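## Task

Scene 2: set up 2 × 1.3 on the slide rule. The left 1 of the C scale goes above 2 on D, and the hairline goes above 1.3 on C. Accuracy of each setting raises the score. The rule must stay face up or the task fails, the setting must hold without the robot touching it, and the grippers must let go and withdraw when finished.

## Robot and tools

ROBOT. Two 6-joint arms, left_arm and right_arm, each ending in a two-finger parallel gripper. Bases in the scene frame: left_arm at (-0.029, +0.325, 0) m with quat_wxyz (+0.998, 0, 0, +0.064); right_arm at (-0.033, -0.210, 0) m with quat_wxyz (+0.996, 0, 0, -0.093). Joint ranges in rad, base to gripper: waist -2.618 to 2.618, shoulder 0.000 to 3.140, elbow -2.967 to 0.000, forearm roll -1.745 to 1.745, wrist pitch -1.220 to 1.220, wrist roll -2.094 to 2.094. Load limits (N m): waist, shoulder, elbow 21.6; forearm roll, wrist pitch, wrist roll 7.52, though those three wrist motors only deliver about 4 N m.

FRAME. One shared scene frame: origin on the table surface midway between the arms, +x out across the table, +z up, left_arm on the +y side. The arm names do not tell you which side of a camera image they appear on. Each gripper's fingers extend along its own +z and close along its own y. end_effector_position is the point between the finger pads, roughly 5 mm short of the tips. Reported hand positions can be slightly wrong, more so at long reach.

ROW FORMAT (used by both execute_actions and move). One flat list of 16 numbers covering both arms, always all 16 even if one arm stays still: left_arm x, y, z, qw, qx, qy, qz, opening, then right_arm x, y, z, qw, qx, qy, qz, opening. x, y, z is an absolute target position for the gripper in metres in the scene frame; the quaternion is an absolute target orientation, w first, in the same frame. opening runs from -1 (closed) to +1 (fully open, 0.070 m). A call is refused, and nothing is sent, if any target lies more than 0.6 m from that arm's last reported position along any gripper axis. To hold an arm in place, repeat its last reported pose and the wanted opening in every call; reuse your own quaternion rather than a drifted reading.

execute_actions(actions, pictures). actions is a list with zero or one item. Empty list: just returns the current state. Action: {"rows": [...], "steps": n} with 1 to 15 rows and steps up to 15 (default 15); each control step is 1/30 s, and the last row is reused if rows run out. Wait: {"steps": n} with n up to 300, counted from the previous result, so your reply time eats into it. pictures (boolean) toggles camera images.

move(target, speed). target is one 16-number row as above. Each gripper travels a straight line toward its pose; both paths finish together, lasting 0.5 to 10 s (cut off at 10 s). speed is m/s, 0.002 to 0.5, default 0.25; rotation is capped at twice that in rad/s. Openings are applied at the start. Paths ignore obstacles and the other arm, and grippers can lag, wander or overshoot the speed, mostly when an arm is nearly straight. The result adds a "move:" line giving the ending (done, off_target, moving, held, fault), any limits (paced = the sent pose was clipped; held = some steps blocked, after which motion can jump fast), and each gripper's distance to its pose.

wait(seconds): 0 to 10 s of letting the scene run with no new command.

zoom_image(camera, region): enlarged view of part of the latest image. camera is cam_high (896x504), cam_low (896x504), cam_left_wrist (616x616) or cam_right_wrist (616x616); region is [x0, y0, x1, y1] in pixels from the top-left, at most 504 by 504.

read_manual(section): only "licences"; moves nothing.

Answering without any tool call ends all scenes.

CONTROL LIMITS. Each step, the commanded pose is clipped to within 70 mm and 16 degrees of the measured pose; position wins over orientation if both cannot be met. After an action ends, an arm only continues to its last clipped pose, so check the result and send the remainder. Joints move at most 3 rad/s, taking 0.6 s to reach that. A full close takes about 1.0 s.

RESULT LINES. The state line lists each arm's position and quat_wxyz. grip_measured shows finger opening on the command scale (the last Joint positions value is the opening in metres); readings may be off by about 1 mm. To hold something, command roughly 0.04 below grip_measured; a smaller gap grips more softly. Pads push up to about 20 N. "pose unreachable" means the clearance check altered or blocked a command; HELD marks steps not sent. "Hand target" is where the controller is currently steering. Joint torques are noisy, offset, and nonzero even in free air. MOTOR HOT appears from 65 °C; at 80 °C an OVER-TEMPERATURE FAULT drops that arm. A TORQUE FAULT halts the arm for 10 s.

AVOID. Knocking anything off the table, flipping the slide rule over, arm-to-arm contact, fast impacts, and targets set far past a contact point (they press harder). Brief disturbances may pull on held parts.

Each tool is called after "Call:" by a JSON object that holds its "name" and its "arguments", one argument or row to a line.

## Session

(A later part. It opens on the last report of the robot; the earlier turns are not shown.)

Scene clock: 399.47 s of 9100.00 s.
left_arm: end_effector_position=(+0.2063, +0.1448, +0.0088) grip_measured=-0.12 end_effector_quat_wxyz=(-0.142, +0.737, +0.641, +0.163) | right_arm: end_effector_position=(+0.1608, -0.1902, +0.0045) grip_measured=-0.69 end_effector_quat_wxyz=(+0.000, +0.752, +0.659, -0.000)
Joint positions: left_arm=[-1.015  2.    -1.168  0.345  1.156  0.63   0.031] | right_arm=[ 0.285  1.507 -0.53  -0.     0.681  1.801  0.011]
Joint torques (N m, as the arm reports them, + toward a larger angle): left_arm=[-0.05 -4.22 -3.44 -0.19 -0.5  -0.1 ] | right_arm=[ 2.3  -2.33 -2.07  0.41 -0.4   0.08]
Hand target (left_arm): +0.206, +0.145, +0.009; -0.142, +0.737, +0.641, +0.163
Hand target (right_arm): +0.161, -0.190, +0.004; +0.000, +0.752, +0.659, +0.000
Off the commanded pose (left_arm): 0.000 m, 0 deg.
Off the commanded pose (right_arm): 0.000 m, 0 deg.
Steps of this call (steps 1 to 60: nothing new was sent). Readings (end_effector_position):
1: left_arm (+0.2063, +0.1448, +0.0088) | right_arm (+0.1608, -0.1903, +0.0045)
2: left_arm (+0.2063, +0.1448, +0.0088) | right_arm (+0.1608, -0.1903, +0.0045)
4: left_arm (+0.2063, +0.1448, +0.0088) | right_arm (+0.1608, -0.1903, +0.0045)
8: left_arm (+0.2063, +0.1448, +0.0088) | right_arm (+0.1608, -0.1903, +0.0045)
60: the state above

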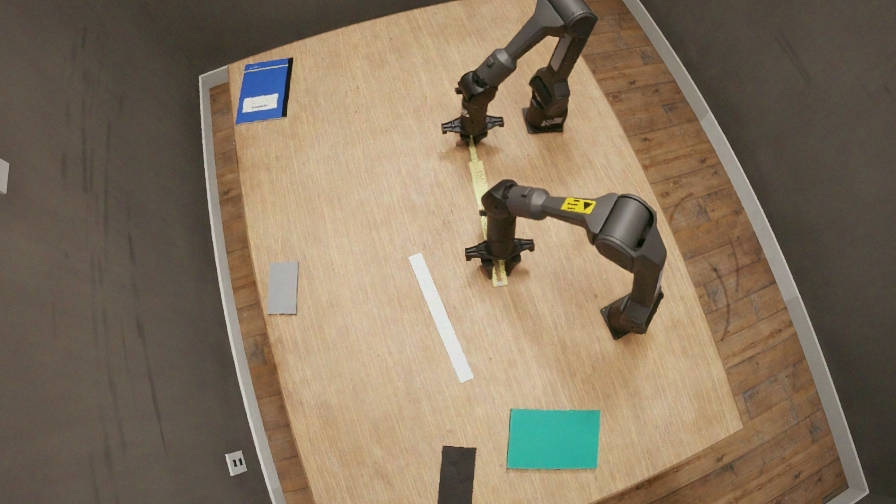

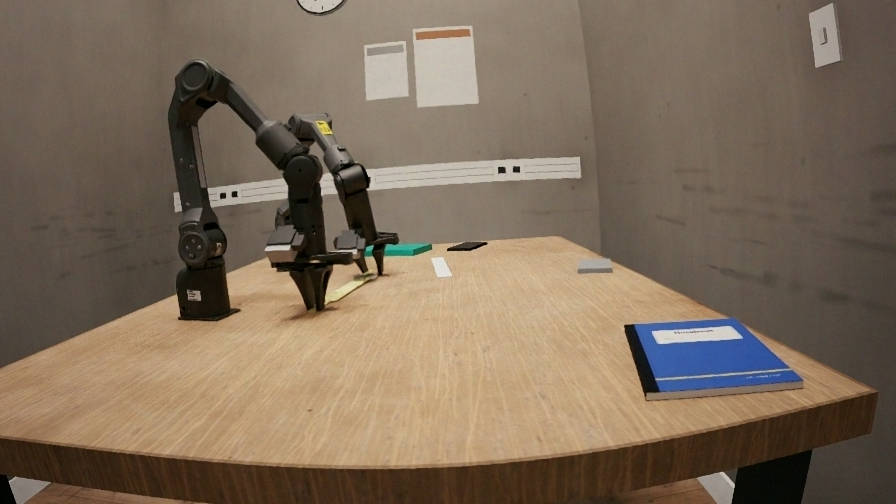

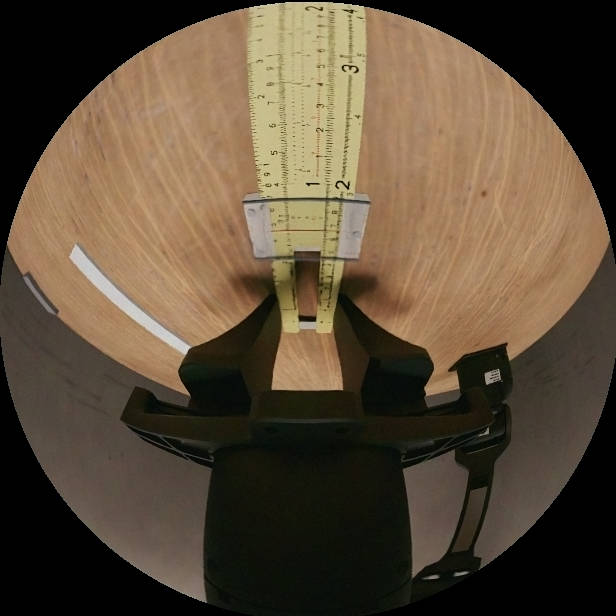

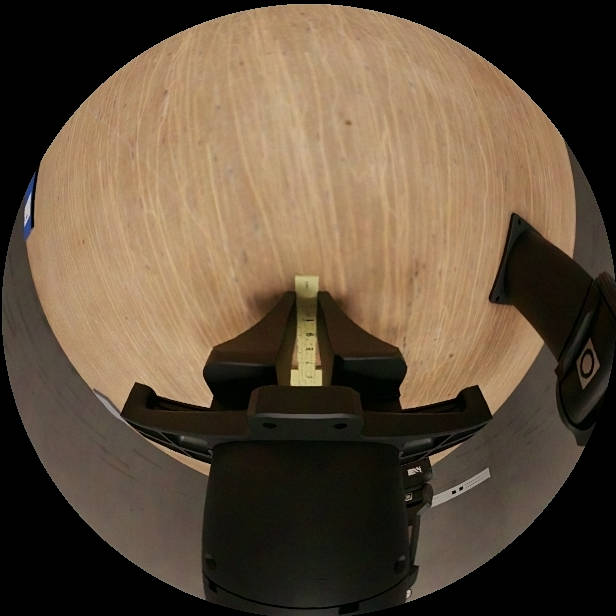

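Call:
{"name": "zoom_image", "arguments": {
  "camera": "cam_left_wrist",
  "region": [314, 90, 350, 126]
}}

Call:
{"name": "zoom_image", "arguments": {
  "camera": "cam_left_wrist",
  "region": [314, 126, 350, 162]
}}

Region (314, 90, 350, 126) of cam_left_wrist's 616x616 image, scaled by 14.000, with more detail than that image has.

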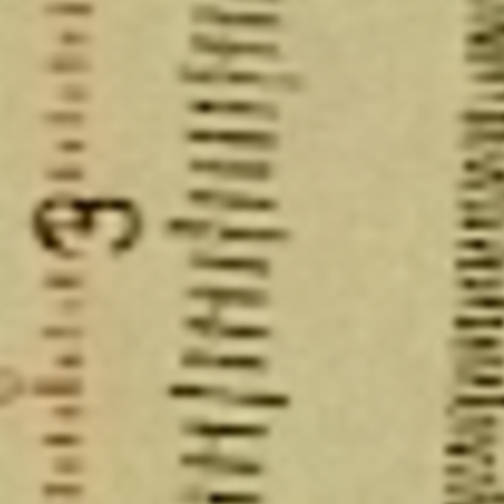

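Region (314, 126, 350, 162) of cam_left_wrist's 616x616 image, scaled by 14.000, with more detail than that image has.

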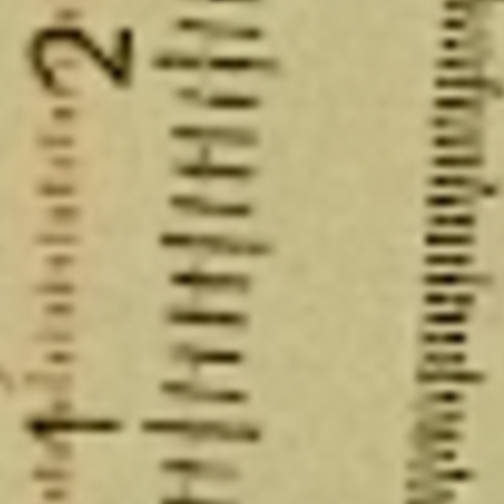

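Call:
{"name": "execute_actions", "arguments": {
  "actions": [
    {"rows": [[0.2063, 0.1448, 0.0088, -0.1420, 0.7368, 0.6406, 0.1633, -0.165, 0.16085, -0.19015, 0.0045, 0.0, 0.7518, 0.6593, 0.0, -0.72]], "steps": 15}
  ],
  "pictures": false
}}

Call:
{"name": "execute_actions", "arguments": {
  "actions": [
    {"steps": 60}
  ]
}}

Call:
{"name": "zoom_image", "arguments": {
  "camera": "cam_left_wrist",
  "region": [310, 165, 346, 201]
}}

Call:
{"name": "zoom_image", "arguments": {
  "camera": "cam_left_wrist",
  "region": [314, 90, 350, 126]
}}

Call:
{"name": "zoom_image", "arguments": {
  "camera": "cam_left_wrist",
  "region": [314, 126, 350, 162]
}}

Scene clock: 412.10 s of 9100.00 s.
left_arm: end_effector_position=(+0.2063, +0.1448, +0.0088) grip_measured=-0.12 end_effector_quat_wxyz=(-0.142, +0.737, +0.641, +0.163) | right_arm: end_effector_position=(+0.1609, -0.1901, +0.0045) grip_measured=-0.69 end_effector_quat_wxyz=(+0.000, +0.752, +0.659, +0.000)
Joint positions: left_arm=[-1.015  2.    -1.168  0.345  1.156  0.63   0.031] | right_arm=[ 0.285  1.507 -0.53  -0.     0.681  1.801  0.011]
Joint torques (N m, as the arm reports them, + toward a larger angle): left_arm=[ 0.13 -4.24 -3.69 -0.3  -0.55 -0.1 ] | right_arm=[ 2.11 -2.12 -2.07  0.46 -0.47  0.11]
Hand target (left_arm): +0.206, +0.145, +0.009; -0.142, +0.737, +0.641, +0.163
Hand target (right_arm): +0.161, -0.190, +0.004; -0.000, +0.752, +0.659, +0.000
Off the commanded pose (left_arm): 0.000 m, 0 deg.
Off the commanded pose (right_arm): 0.000 m, 0 deg.
Steps of this call (steps 1 to 90: nothing new was sent; then 9.13 s passed at rest; steps 91 to 105: all 15 steps of this action). Readings (end_effector_position):
91: left_arm (+0.2063, +0.1448, +0.0088) | right_arm (+0.1608, -0.1902, +0.0045)
92: left_arm (+0.2063, +0.1448, +0.0088) | right_arm (+0.1609, -0.1901, +0.0045)
94: left_arm (+0.2063, +0.1448, +0.0088) | right_arm (+0.1609, -0.1901, +0.0045)
98: left_arm (+0.2063, +0.1448, +0.0088) | right_arm (+0.1609, -0.1901, +0.0045)
105: the state above

Scene clock: 414.10 s of 9100.00 s.
left_arm: end_effector_position=(+0.2063, +0.1448, +0.0088) grip_measured=-0.12 end_effector_quat_wxyz=(-0.142, +0.737, +0.641, +0.163) | right_arm: end_effector_position=(+0.1609, -0.1901, +0.0045) grip_measured=-0.69 end_effector_quat_wxyz=(+0.000, +0.752, +0.659, +0.000)
Joint positions: left_arm=[-1.015  2.    -1.168  0.345  1.156  0.63   0.031] | right_arm=[ 0.285  1.507 -0.53  -0.     0.681  1.801  0.011]
Joint torques (N m, as the arm reports them, + toward a larger angle): left_arm=[ 0.28 -4.43 -3.85 -0.23 -0.56 -0.12] | right_arm=[ 2.04 -1.81 -2.12  0.49 -0.3   0.23]
Hand target (left_arm): +0.206, +0.145, +0.009; -0.142, +0.737, +0.641, +0.163
Hand target (right_arm): +0.161, -0.190, +0.004; -0.000, +0.752, +0.659, +0.000
Off the commanded pose (left_arm): 0.000 m, 0 deg.
Off the commanded pose (right_arm): 0.000 m, 0 deg.
Steps of this call (steps 1 to 60: nothing new was sent). Readings (end_effector_position):
1: left_arm (+0.2063, +0.1448, +0.0088) | right_arm (+0.1609, -0.1901, +0.0045)
2: left_arm (+0.2063, +0.1448, +0.0088) | right_arm (+0.1609, -0.1901, +0.0045)
4: left_arm (+0.2063, +0.1448, +0.0088) | right_arm (+0.1609, -0.1901, +0.0045)
8: left_arm (+0.2063, +0.1448, +0.0088) | right_arm (+0.1609, -0.1901, +0.0045)
60: the state above

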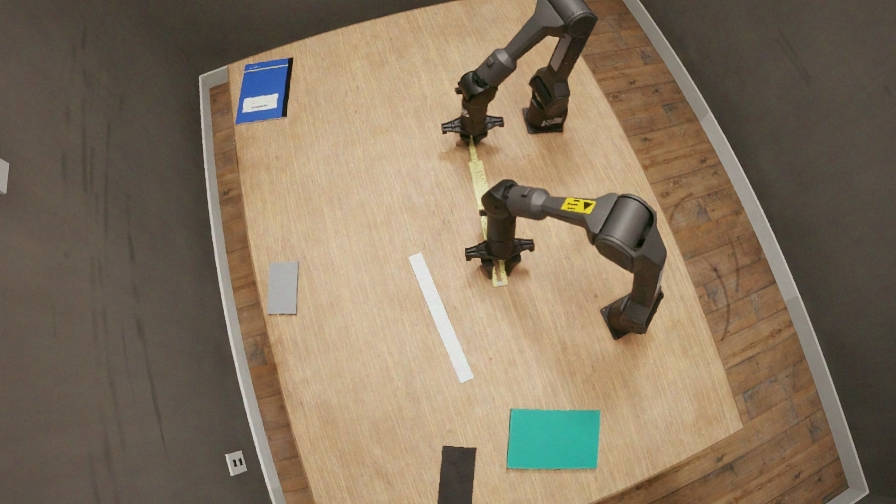

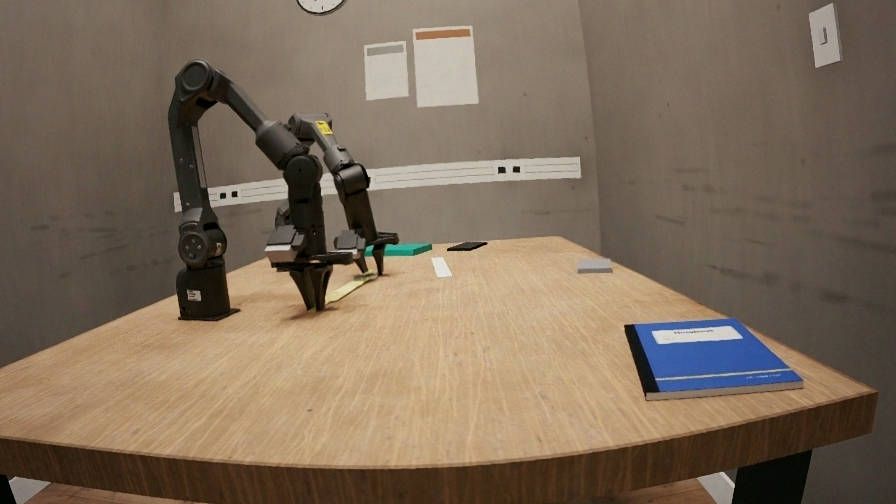

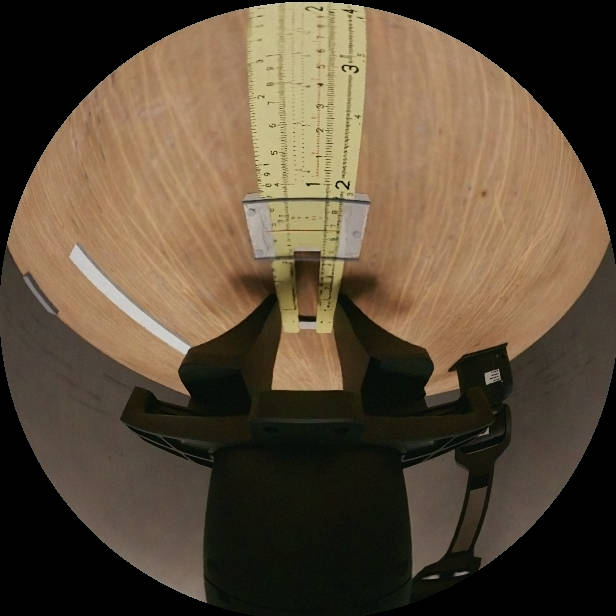

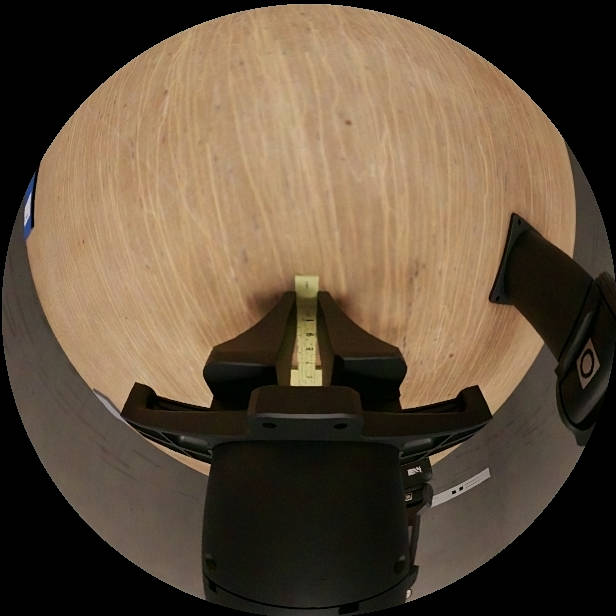

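Region (310, 165, 346, 201) of cam_left_wrist's 616x616 image, scaled by 14.000, with more detail than that image has.

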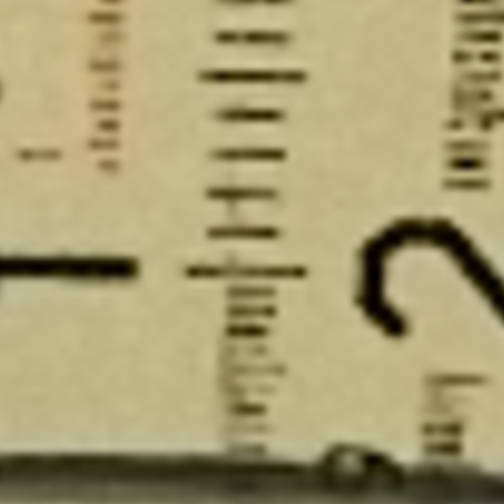

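Region (314, 90, 350, 126) of cam_left_wrist's 616x616 image, scaled by 14.000, with more detail than that image has.

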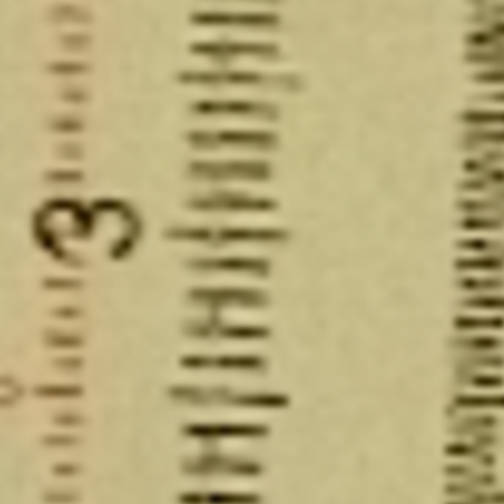

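Region (314, 126, 350, 162) of cam_left_wrist's 616x616 image, scaled by 14.000, with more detail than that image has.

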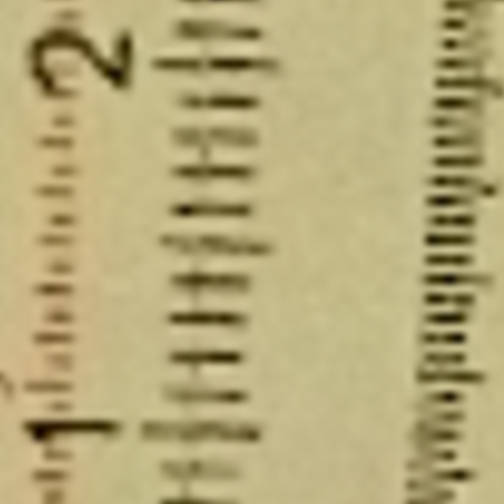

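Call:
{"name": "execute_actions", "arguments": {
  "actions": [
    {"rows": [[0.2063, 0.1448, 0.0088, -0.1420, 0.7368, 0.6406, 0.1633, -0.165, 0.16085, -0.19015, 0.0045, 0.0, 0.7518, 0.6593, 0.0, -0.712],[0.2063, 0.1448, 0.0088, -0.1420, 0.7368, 0.6406, 0.1633, -0.165, 0.16085, -0.19015, 0.0045, 0.0, 0.7518, 0.6593, 0.0, -0.705],[0.2063, 0.1448, 0.0088, -0.1420, 0.7368, 0.6406, 0.1633, -0.165, 0.16085, -0.19015, 0.0045, 0.0, 0.7518, 0.6593, 0.0, -0.698],[0.2063, 0.1448, 0.0088, -0.1420, 0.7368, 0.6406, 0.1633, -0.165, 0.16085, -0.19015, 0.0045, 0.0, 0.7518, 0.6593, 0.0, -0.691],[0.2063, 0.1448, 0.0088, -0.1420, 0.7368, 0.6406, 0.1633, -0.165, 0.16085, -0.19015, 0.0045, 0.0, 0.7518, 0.6593, 0.0, -0.684],[0.2063, 0.1448, 0.0088, -0.1420, 0.7368, 0.6406, 0.1633, -0.165, 0.16085, -0.19015, 0.0045, 0.0, 0.7518, 0.6593, 0.0, -0.677],[0.2063, 0.1448, 0.0088, -0.1420, 0.7368, 0.6406, 0.1633, -0.165, 0.16085, -0.19015, 0.0045, 0.0, 0.7518, 0.6593, 0.0, -0.67],[0.2063, 0.1448, 0.0088, -0.1420, 0.7368, 0.6406, 0.1633, -0.165, 0.16085, -0.19015, 0.0045, 0.0, 0.7518, 0.6593, 0.0, -0.66],[0.2063, 0.1448, 0.0088, -0.1420, 0.7368, 0.6406, 0.1633, -0.165, 0.16085, -0.19015, 0.0045, 0.0, 0.7518, 0.6593, 0.0, -0.64],[0.2063, 0.1448, 0.0088, -0.1420, 0.7368, 0.6406, 0.1633, -0.165, 0.16085, -0.19015, 0.0045, 0.0, 0.7518, 0.6593, 0.0, -0.6],[0.2063, 0.1448, 0.0088, -0.1420, 0.7368, 0.6406, 0.1633, -0.165, 0.16085, -0.19015, 0.0045, 0.0, 0.7518, 0.6593, 0.0, 0.2]], "steps": 15}
  ]
}}

Call:
{"name": "zoom_image", "arguments": {
  "camera": "cam_left_wrist",
  "region": [310, 165, 346, 201]
}}

Call:
{"name": "zoom_image", "arguments": {
  "camera": "cam_left_wrist",
  "region": [235, 185, 380, 275]
}}

Scene clock: 440.23 s of 9100.00 s.
left_arm: end_effector_position=(+0.2064, +0.1442, +0.0085) grip_measured=-0.12 end_effector_quat_wxyz=(-0.141, +0.737, +0.641, +0.163) | right_arm: end_effector_position=(+0.1608, -0.1897, +0.0042) grip_measured=-0.28 end_effector_quat_wxyz=(-0.001, +0.752, +0.659, +0.000)
Joint positions: left_arm=[-1.015  2.    -1.168  0.344  1.153  0.63   0.031] | right_arm=[ 0.286  1.508 -0.53   0.002  0.68   1.801  0.025]
Joint torques (N m, as the arm reports them, + toward a larger angle): left_arm=[ 0.47 -4.36 -4.06  0.04  0.83 -0.08] | right_arm=[ 1.2  -2.86 -2.   -0.16  0.13  0.18]
Hand target (left_arm): +0.206, +0.145, +0.009; -0.142, +0.737, +0.641, +0.163
Hand target (right_arm): +0.161, -0.190, +0.004; -0.000, +0.752, +0.659, +0.000
Off the commanded pose (left_arm): 0.001 m, 0 deg.
Off the commanded pose (right_arm): 0.000 m, 0 deg.
Steps of this call (steps 1 to 100: nothing new was sent; then 22.30 s passed at rest; steps 101 to 115: all 15 steps of this action). Readings (end_effector_position):
101: left_arm (+0.2063, +0.1448, +0.0088) | right_arm (+0.1609, -0.1901, +0.0045)
102: left_arm (+0.2063, +0.1448, +0.0088) | right_arm (+0.1609, -0.1901, +0.0045)
104: left_arm (+0.2063, +0.1448, +0.0088) | right_arm (+0.1609, -0.1901, +0.0045)
108: left_arm (+0.2063, +0.1447, +0.0087) | right_arm (+0.1608, -0.1900, +0.0044)
115: the state above

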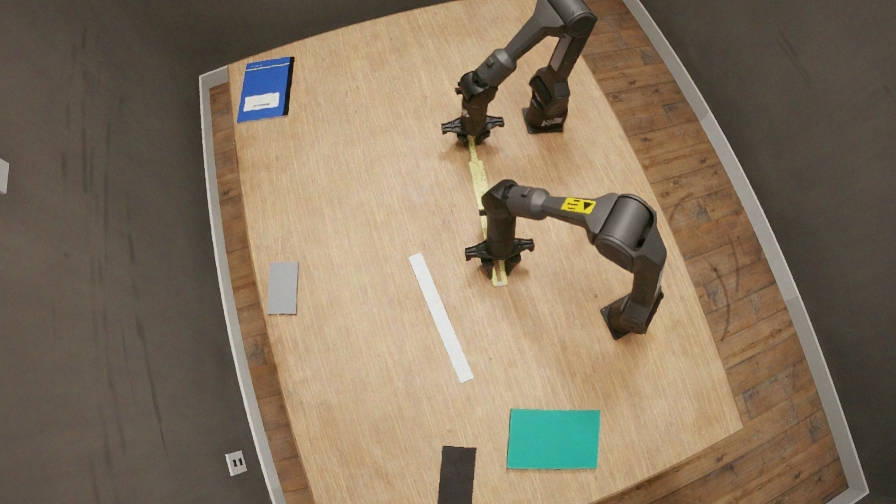

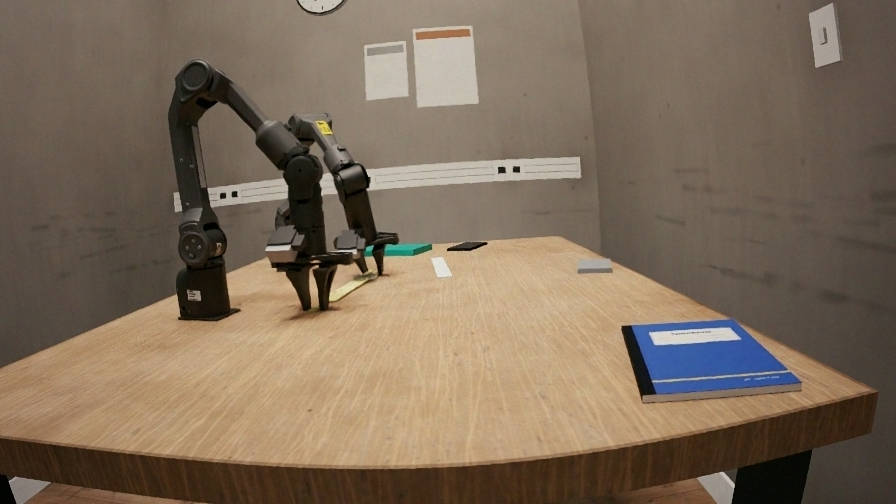

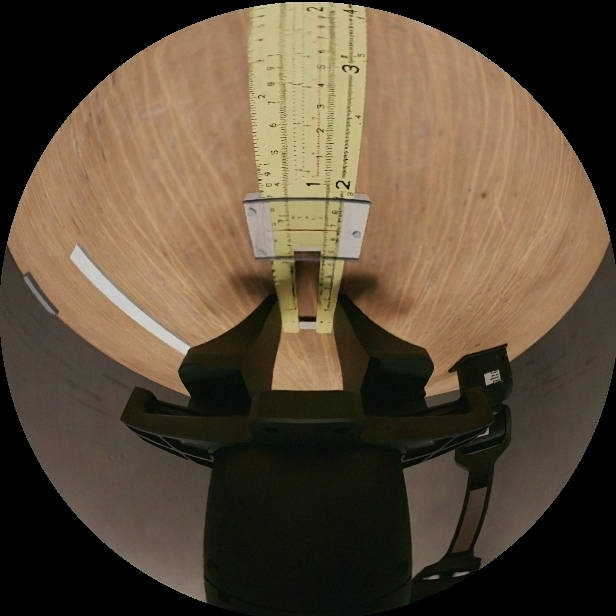

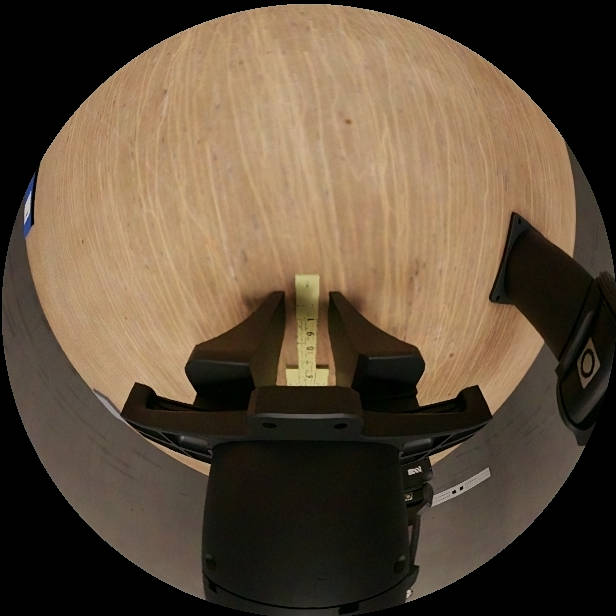

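Region (310, 165, 346, 201) of cam_left_wrist's 616x616 image, scaled by 14.000, with more detail than that image has.

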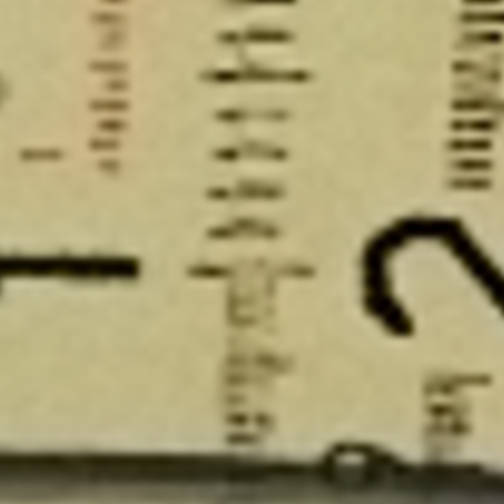

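Region (235, 185, 380, 275) of cam_left_wrist's 616x616 image, scaled by 3.476, with more detail than that image has; it fills the top 313 rows of this view, and the rest is white.

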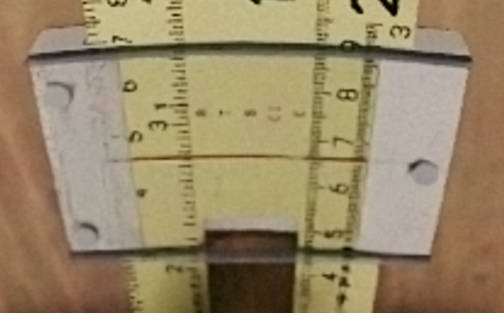

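Call:
{"name": "move", "arguments": {
  "target": [0.2063, 0.1448, 0.0088, -0.1420, 0.7368, 0.6406, 0.1633, -0.165, 0.1697, -0.1237, 0.0062, -0.0575, 0.7489, 0.6568, 0.0655, 0.2],
  "speed": 0.06
}}

Call:
{"name": "zoom_image", "arguments": {
  "camera": "cam_left_wrist",
  "region": [310, 165, 346, 201]
}}

Call:
{"name": "zoom_image", "arguments": {
  "camera": "cam_left_wrist",
  "region": [314, 126, 350, 162]
}}

Call:
{"name": "zoom_image", "arguments": {
  "camera": "cam_right_wrist",
  "region": [240, 220, 380, 360]
}}

Scene clock: 476.57 s of 9100.00 s.
left_arm: end_effector_position=(+0.2063, +0.1448, +0.0088) grip_measured=-0.12 end_effector_quat_wxyz=(-0.142, +0.737, +0.641, +0.163) | right_arm: end_effector_position=(+0.1691, -0.1238, +0.0061) grip_measured=+0.20 end_effector_quat_wxyz=(-0.056, +0.749, +0.656, +0.066)
Joint positions: left_arm=[-1.015  2.    -1.168  0.345  1.156  0.63   0.031] | right_arm=[ 0.425  1.537 -0.554  0.275  0.628  1.723  0.042]
Joint torques (N m, as the arm reports them, + toward a larger angle): left_arm=[ 0.63 -4.73 -4.34  0.15  0.81 -0.07] | right_arm=[ 0.8  -2.87 -2.27 -0.05  0.03 -0.04]
Hand target (left_arm): +0.206, +0.145, +0.009; -0.142, +0.737, +0.641, +0.163
Hand target (right_arm): +0.169, -0.124, +0.006; -0.056, +0.750, +0.656, +0.065
Off the commanded pose (left_arm): 0.000 m, 0 deg.
Off the commanded pose (right_arm): 0.001 m, 0 deg.
After step 90, 31.63 s passed at rest.
move: done

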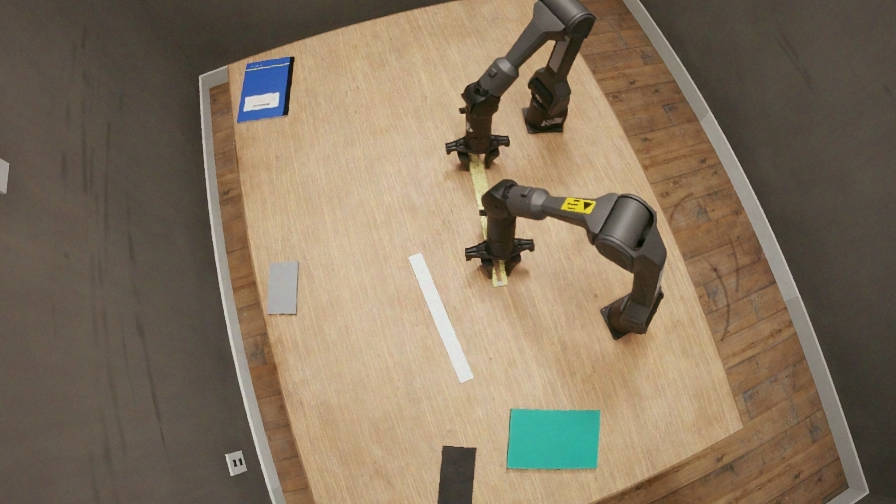

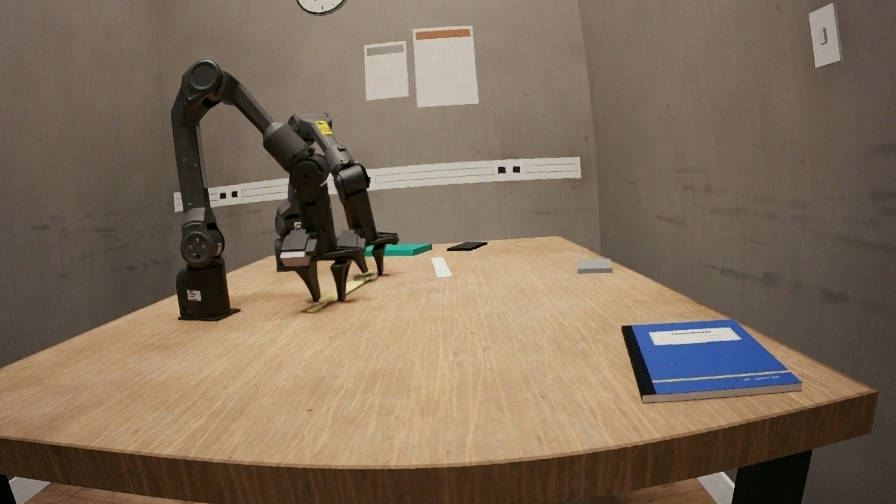

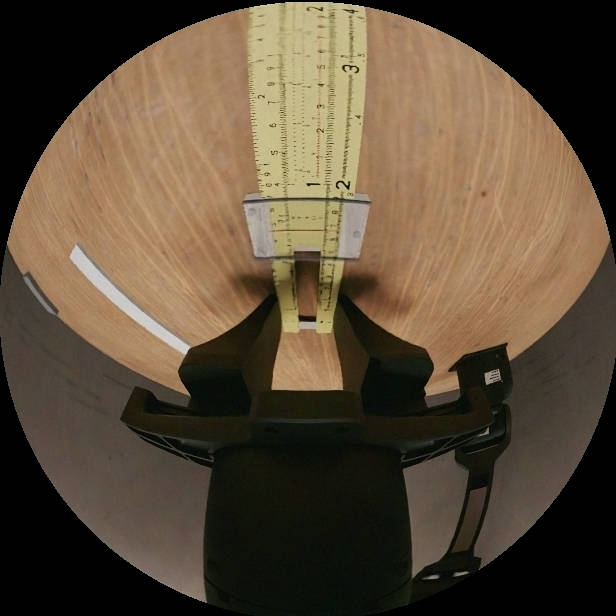

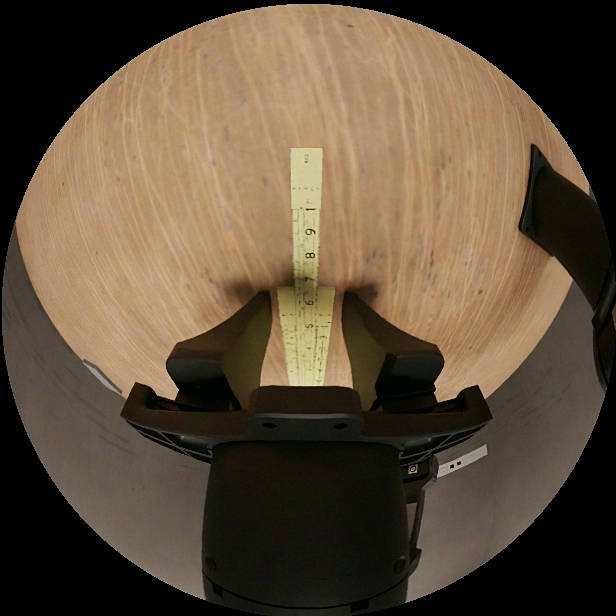

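Region (310, 165, 346, 201) of cam_left_wrist's 616x616 image, scaled by 14.000, with more detail than that image has.

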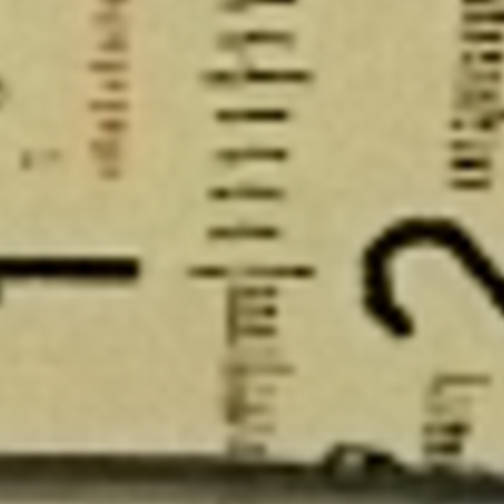

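Region (314, 126, 350, 162) of cam_left_wrist's 616x616 image, scaled by 14.000, with more detail than that image has.

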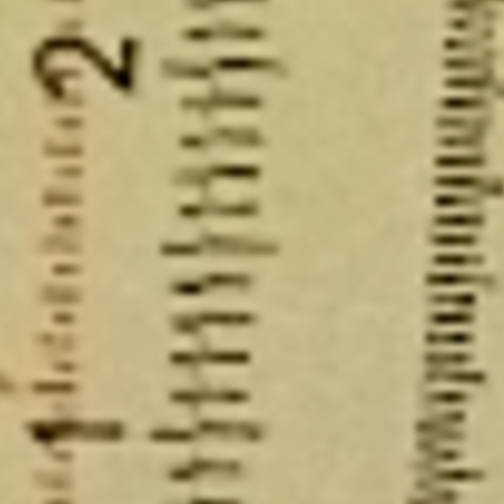

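Region (240, 220, 380, 360) of cam_right_wrist's 616x616 image, scaled by 3.600, with more detail than that image has.

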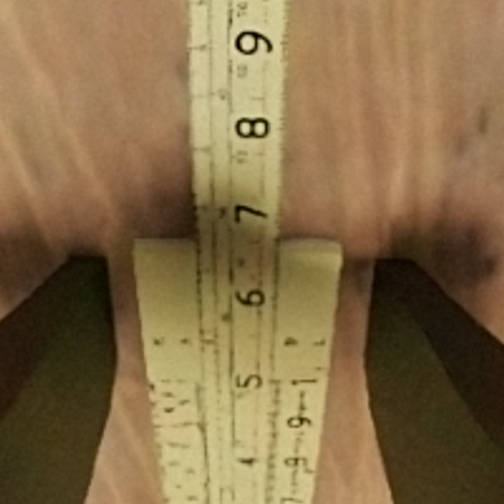

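Call:
{"name": "execute_actions", "arguments": {
  "actions": [
    {"rows": [[0.2063, 0.1448, 0.0088, -0.1420, 0.7368, 0.6406, 0.1633, -0.165, 0.1694, -0.1237, 0.0062, -0.0575, 0.7489, 0.6568, 0.0655, 0.12],[0.2063, 0.1448, 0.0088, -0.1420, 0.7368, 0.6406, 0.1633, -0.165, 0.1694, -0.1237, 0.0062, -0.0575, 0.7489, 0.6568, 0.0655, 0.05],[0.2063, 0.1448, 0.0088, -0.1420, 0.7368, 0.6406, 0.1633, -0.165, 0.1694, -0.1237, 0.0062, -0.0575, 0.7489, 0.6568, 0.0655, -0.01],[0.2063, 0.1448, 0.0088, -0.1420, 0.7368, 0.6406, 0.1633, -0.165, 0.1694, -0.1237, 0.0062, -0.0575, 0.7489, 0.6568, 0.0655, -0.055],[0.2063, 0.1448, 0.0088, -0.1420, 0.7368, 0.6406, 0.1633, -0.165, 0.1694, -0.1237, 0.0062, -0.0575, 0.7489, 0.6568, 0.0655, -0.085],[0.2063, 0.1448, 0.0088, -0.1420, 0.7368, 0.6406, 0.1633, -0.165, 0.1694, -0.1237, 0.0062, -0.0575, 0.7489, 0.6568, 0.0655, -0.105],[0.2063, 0.1448, 0.0088, -0.1420, 0.7368, 0.6406, 0.1633, -0.165, 0.1694, -0.1237, 0.0062, -0.0575, 0.7489, 0.6568, 0.0655, -0.118],[0.2063, 0.1448, 0.0088, -0.1420, 0.7368, 0.6406, 0.1633, -0.165, 0.1694, -0.1237, 0.0062, -0.0575, 0.7489, 0.6568, 0.0655, -0.128],[0.2063, 0.1448, 0.0088, -0.1420, 0.7368, 0.6406, 0.1633, -0.165, 0.1694, -0.1237, 0.0062, -0.0575, 0.7489, 0.6568, 0.0655, -0.138],[0.2063, 0.1448, 0.0088, -0.1420, 0.7368, 0.6406, 0.1633, -0.165, 0.1694, -0.1237, 0.0062, -0.0575, 0.7489, 0.6568, 0.0655, -0.148],[0.2063, 0.1448, 0.0088, -0.1420, 0.7368, 0.6406, 0.1633, -0.165, 0.1694, -0.1237, 0.0062, -0.0575, 0.7489, 0.6568, 0.0655, -0.158],[0.2063, 0.1448, 0.0088, -0.1420, 0.7368, 0.6406, 0.1633, -0.165, 0.1694, -0.1237, 0.0062, -0.0575, 0.7489, 0.6568, 0.0655, -0.168],[0.2063, 0.1448, 0.0088, -0.1420, 0.7368, 0.6406, 0.1633, -0.165, 0.1694, -0.1237, 0.0062, -0.0575, 0.7489, 0.6568, 0.0655, -0.176],[0.2063, 0.1448, 0.0088, -0.1420, 0.7368, 0.6406, 0.1633, -0.165, 0.1694, -0.1237, 0.0062, -0.0575, 0.7489, 0.6568, 0.0655, -0.18]], "steps": 15}
  ],
  "pictures": false
}}

Call:
{"name": "execute_actions", "arguments": {
  "actions": [
    {"rows": [[0.2063, 0.1448, 0.0088, -0.1420, 0.7368, 0.6406, 0.1633, -0.155, 0.1694, -0.1237, 0.0062, -0.0575, 0.7489, 0.6568, 0.0655, -0.18],[0.2063, 0.1448, 0.0088, -0.1420, 0.7368, 0.6406, 0.1633, -0.145, 0.1694, -0.1237, 0.0062, -0.0575, 0.7489, 0.6568, 0.0655, -0.18],[0.2063, 0.1448, 0.0088, -0.1420, 0.7368, 0.6406, 0.1633, -0.135, 0.1694, -0.1237, 0.0062, -0.0575, 0.7489, 0.6568, 0.0655, -0.18],[0.2063, 0.1448, 0.0088, -0.1420, 0.7368, 0.6406, 0.1633, -0.125, 0.1694, -0.1237, 0.0062, -0.0575, 0.7489, 0.6568, 0.0655, -0.18],[0.2063, 0.1448, 0.0088, -0.1420, 0.7368, 0.6406, 0.1633, -0.115, 0.1694, -0.1237, 0.0062, -0.0575, 0.7489, 0.6568, 0.0655, -0.18],[0.2063, 0.1448, 0.0088, -0.1420, 0.7368, 0.6406, 0.1633, -0.10, 0.1694, -0.1237, 0.0062, -0.0575, 0.7489, 0.6568, 0.0655, -0.18],[0.2063, 0.1448, 0.0088, -0.1420, 0.7368, 0.6406, 0.1633, -0.06, 0.1694, -0.1237, 0.0062, -0.0575, 0.7489, 0.6568, 0.0655, -0.18],[0.2063, 0.1448, 0.0088, -0.1420, 0.7368, 0.6406, 0.1633, 0.05, 0.1694, -0.1237, 0.0062, -0.0575, 0.7489, 0.6568, 0.0655, -0.18],[0.2063, 0.1448, 0.0088, -0.1420, 0.7368, 0.6406, 0.1633, 0.05, 0.1694, -0.1237, 0.0062, -0.0575, 0.7489, 0.6568, 0.0655, -0.18],[0.2063, 0.1448, 0.0105, -0.1420, 0.7368, 0.6406, 0.1633, 0.05, 0.1694, -0.1237, 0.0062, -0.0575, 0.7489, 0.6568, 0.0655, -0.18],[0.2063, 0.1448, 0.013, -0.1420, 0.7368, 0.6406, 0.1633, 0.05, 0.1694, -0.1237, 0.0062, -0.0575, 0.7489, 0.6568, 0.0655, -0.18],[0.2063, 0.1448, 0.016, -0.1420, 0.7368, 0.6406, 0.1633, 0.05, 0.1694, -0.1237, 0.0062, -0.0575, 0.7489, 0.6568, 0.0655, -0.18],[0.2063, 0.1448, 0.019, -0.1420, 0.7368, 0.6406, 0.1633, 0.05, 0.1694, -0.1237, 0.0062, -0.0575, 0.7489, 0.6568, 0.0655, -0.18],[0.2063, 0.1448, 0.022, -0.1420, 0.7368, 0.6406, 0.1633, 0.05, 0.1694, -0.1237, 0.0062, -0.0575, 0.7489, 0.6568, 0.0655, -0.18],[0.2063, 0.1448, 0.024, -0.1420, 0.7368, 0.6406, 0.1633, 0.05, 0.1694, -0.1237, 0.0062, -0.0575, 0.7489, 0.6568, 0.0655, -0.18]], "steps": 15}
  ],
  "pictures": false
}}

Call:
{"name": "move", "arguments": {
  "target": [0.2283, 0.0857, 0.028, 0.0133, 0.9792, -0.0685, 0.1903, 0.05, 0.1694, -0.1237, 0.0062, -0.0575, 0.7489, 0.6568, 0.0655, -0.18],
  "speed": 0.35
}}

Scene clock: 504.40 s of 9100.00 s.
left_arm: end_effector_position=(+0.2063, +0.1449, +0.0088) grip_measured=-0.12 end_effector_quat_wxyz=(-0.142, +0.737, +0.641, +0.163) | right_arm: end_effector_position=(+0.1693, -0.1238, +0.0062) grip_measured=-0.13 end_effector_quat_wxyz=(-0.057, +0.749, +0.657, +0.065)
Joint positions: left_arm=[-1.015  2.    -1.168  0.346  1.156  0.63   0.031] | right_arm=[ 0.422  1.538 -0.557  0.278  0.632  1.716  0.03 ]
Joint torques (N m, as the arm reports them, + toward a larger angle): left_arm=[ 0.34 -4.91 -4.65  0.09  0.53 -0.08] | right_arm=[ 0.25 -2.78 -2.43  0.34 -0.11 -0.23]
Hand target (left_arm): +0.206, +0.145, +0.009; -0.142, +0.737, +0.641, +0.163
Hand target (right_arm): +0.169, -0.124, +0.006; -0.057, +0.749, +0.657, +0.066
Off the commanded pose (left_arm): 0.000 m, 0 deg.
Off the commanded pose (right_arm): 0.000 m, 0 deg.
Steps of this call (steps 1 to 90: nothing new was sent; then 24.33 s passed at rest; steps 91 to 105: all 15 steps of this action). Readings (end_effector_position):
91: left_arm (+0.2063, +0.1448, +0.0088) | right_arm (+0.1690, -0.1241, +0.0061)
92: left_arm (+0.2063, +0.1448, +0.0088) | right_arm (+0.1688, -0.1240, +0.0061)
94: left_arm (+0.2063, +0.1448, +0.0088) | right_arm (+0.1689, -0.1239, +0.0062)
98: left_arm (+0.2063, +0.1448, +0.0088) | right_arm (+0.1691, -0.1239, +0.0063)
105: the state above

Scene clock: 504.90 s of 9100.00 s.
left_arm: end_effector_position=(+0.2065, +0.1446, +0.0220) grip_measured=+0.05 end_effector_quat_wxyz=(-0.142, +0.737, +0.641, +0.163) | right_arm: end_effector_position=(+0.1695, -0.1237, +0.0062) grip_measured=-0.13 end_effector_quat_wxyz=(-0.058, +0.749, +0.657, +0.066)
Joint positions: left_arm=[-1.015  1.973 -1.186  0.339  1.197  0.646  0.037] | right_arm=[ 0.422  1.539 -0.557  0.279  0.631  1.716  0.03 ]
Joint torques (N m, as the arm reports them, + toward a larger angle): left_arm=[ 0.49 -4.87 -4.45 -0.04  0.63  0.07] | right_arm=[ 0.38 -2.82 -2.33  0.12 -0.1  -0.23]
Hand target (left_arm): +0.206, +0.145, +0.024; -0.142, +0.737, +0.641, +0.163
Hand target (right_arm): +0.169, -0.124, +0.006; -0.058, +0.749, +0.657, +0.066
Off the commanded pose (left_arm): 0.002 m, 0 deg.
Off the commanded pose (right_arm): 0.000 m, 0 deg.
Steps of this call (steps 1 to 15: all 15 steps of this action). Readings (end_effector_position):
1: left_arm (+0.2063, +0.1449, +0.0088) | right_arm (+0.1693, -0.1238, +0.0062)
2: left_arm (+0.2063, +0.1449, +0.0088) | right_arm (+0.1693, -0.1238, +0.0062)
4: left_arm (+0.2063, +0.1449, +0.0088) | right_arm (+0.1693, -0.1238, +0.0062)
8: left_arm (+0.2063, +0.1449, +0.0089) | right_arm (+0.1695, -0.1237, +0.0063)
15: the state above

Scene clock: 507.80 s of 9100.00 s.
left_arm: end_effector_position=(+0.2294, +0.0870, +0.0253) grip_measured=+0.05 end_effector_quat_wxyz=(+0.013, +0.979, -0.067, +0.191) | right_arm: end_effector_position=(+0.1695, -0.1237, +0.0062) grip_measured=-0.13 end_effector_quat_wxyz=(-0.057, +0.749, +0.657, +0.066)
Joint positions: left_arm=[-1.038  1.769 -0.899  0.511  0.566  1.964  0.037] | right_arm=[ 0.422  1.539 -0.557  0.278  0.631  1.716  0.03 ]
Joint torques (N m, as the arm reports them, + toward a larger angle): left_arm=[ 1.13 -4.3  -4.99  0.11 -0.08 -0.14] | right_arm=[ 1.06 -2.9  -2.03 -0.07  0.   -0.25]
Hand target (left_arm): +0.230, +0.087, +0.026; +0.013, +0.979, -0.068, +0.191
Hand target (right_arm): +0.169, -0.124, +0.006; -0.058, +0.749, +0.657, +0.066
Off the commanded pose (left_arm): 0.003 m, 0 deg.
Off the commanded pose (right_arm): 0.000 m, 0 deg.
move: done

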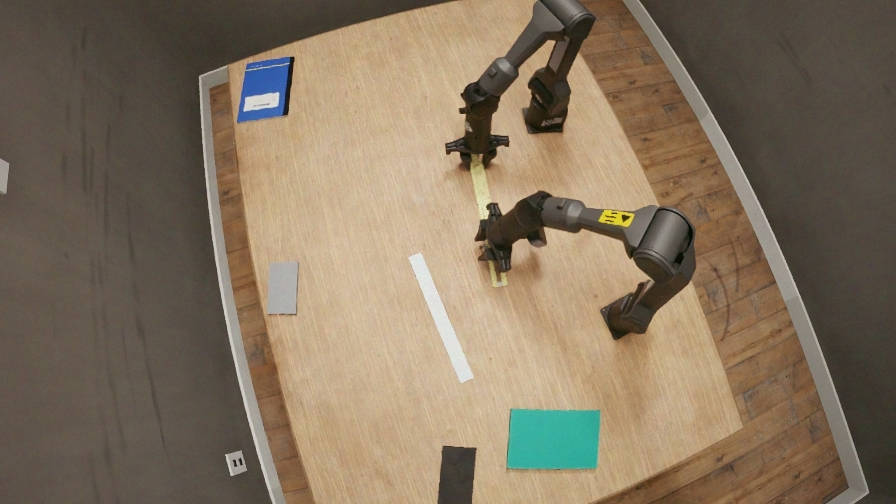

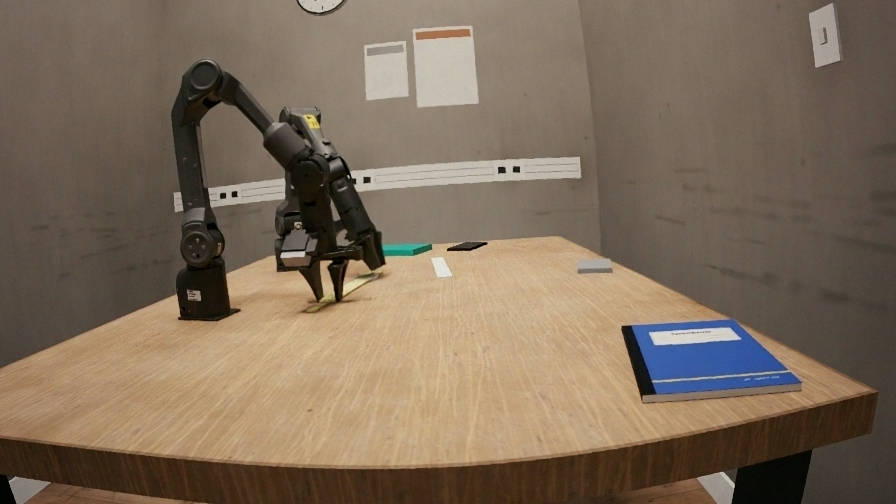

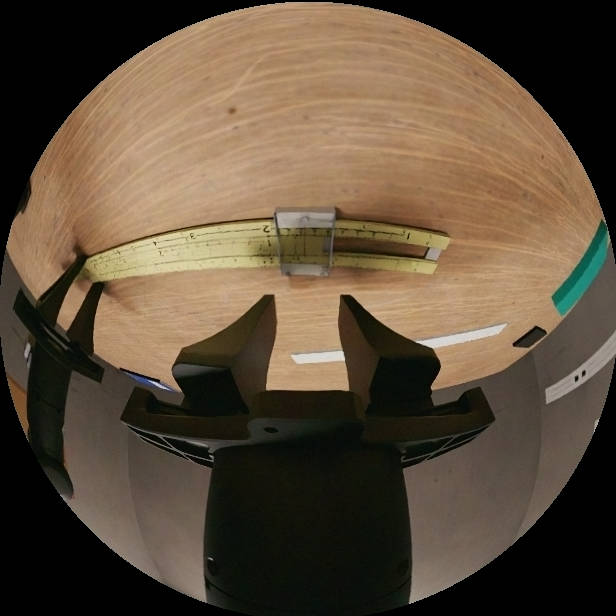

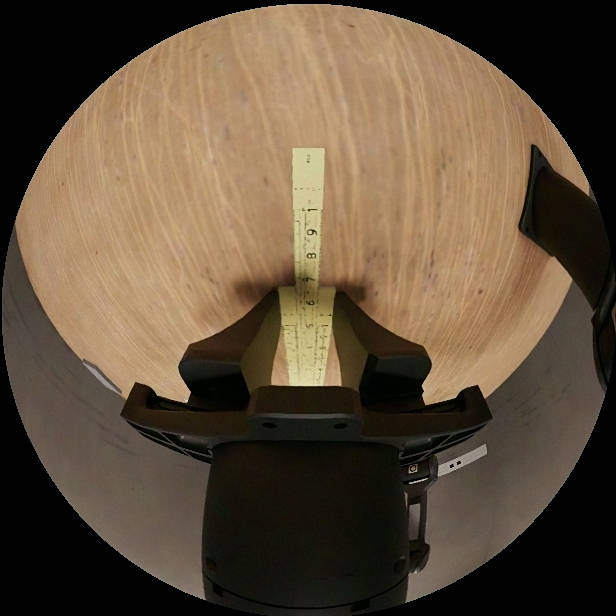

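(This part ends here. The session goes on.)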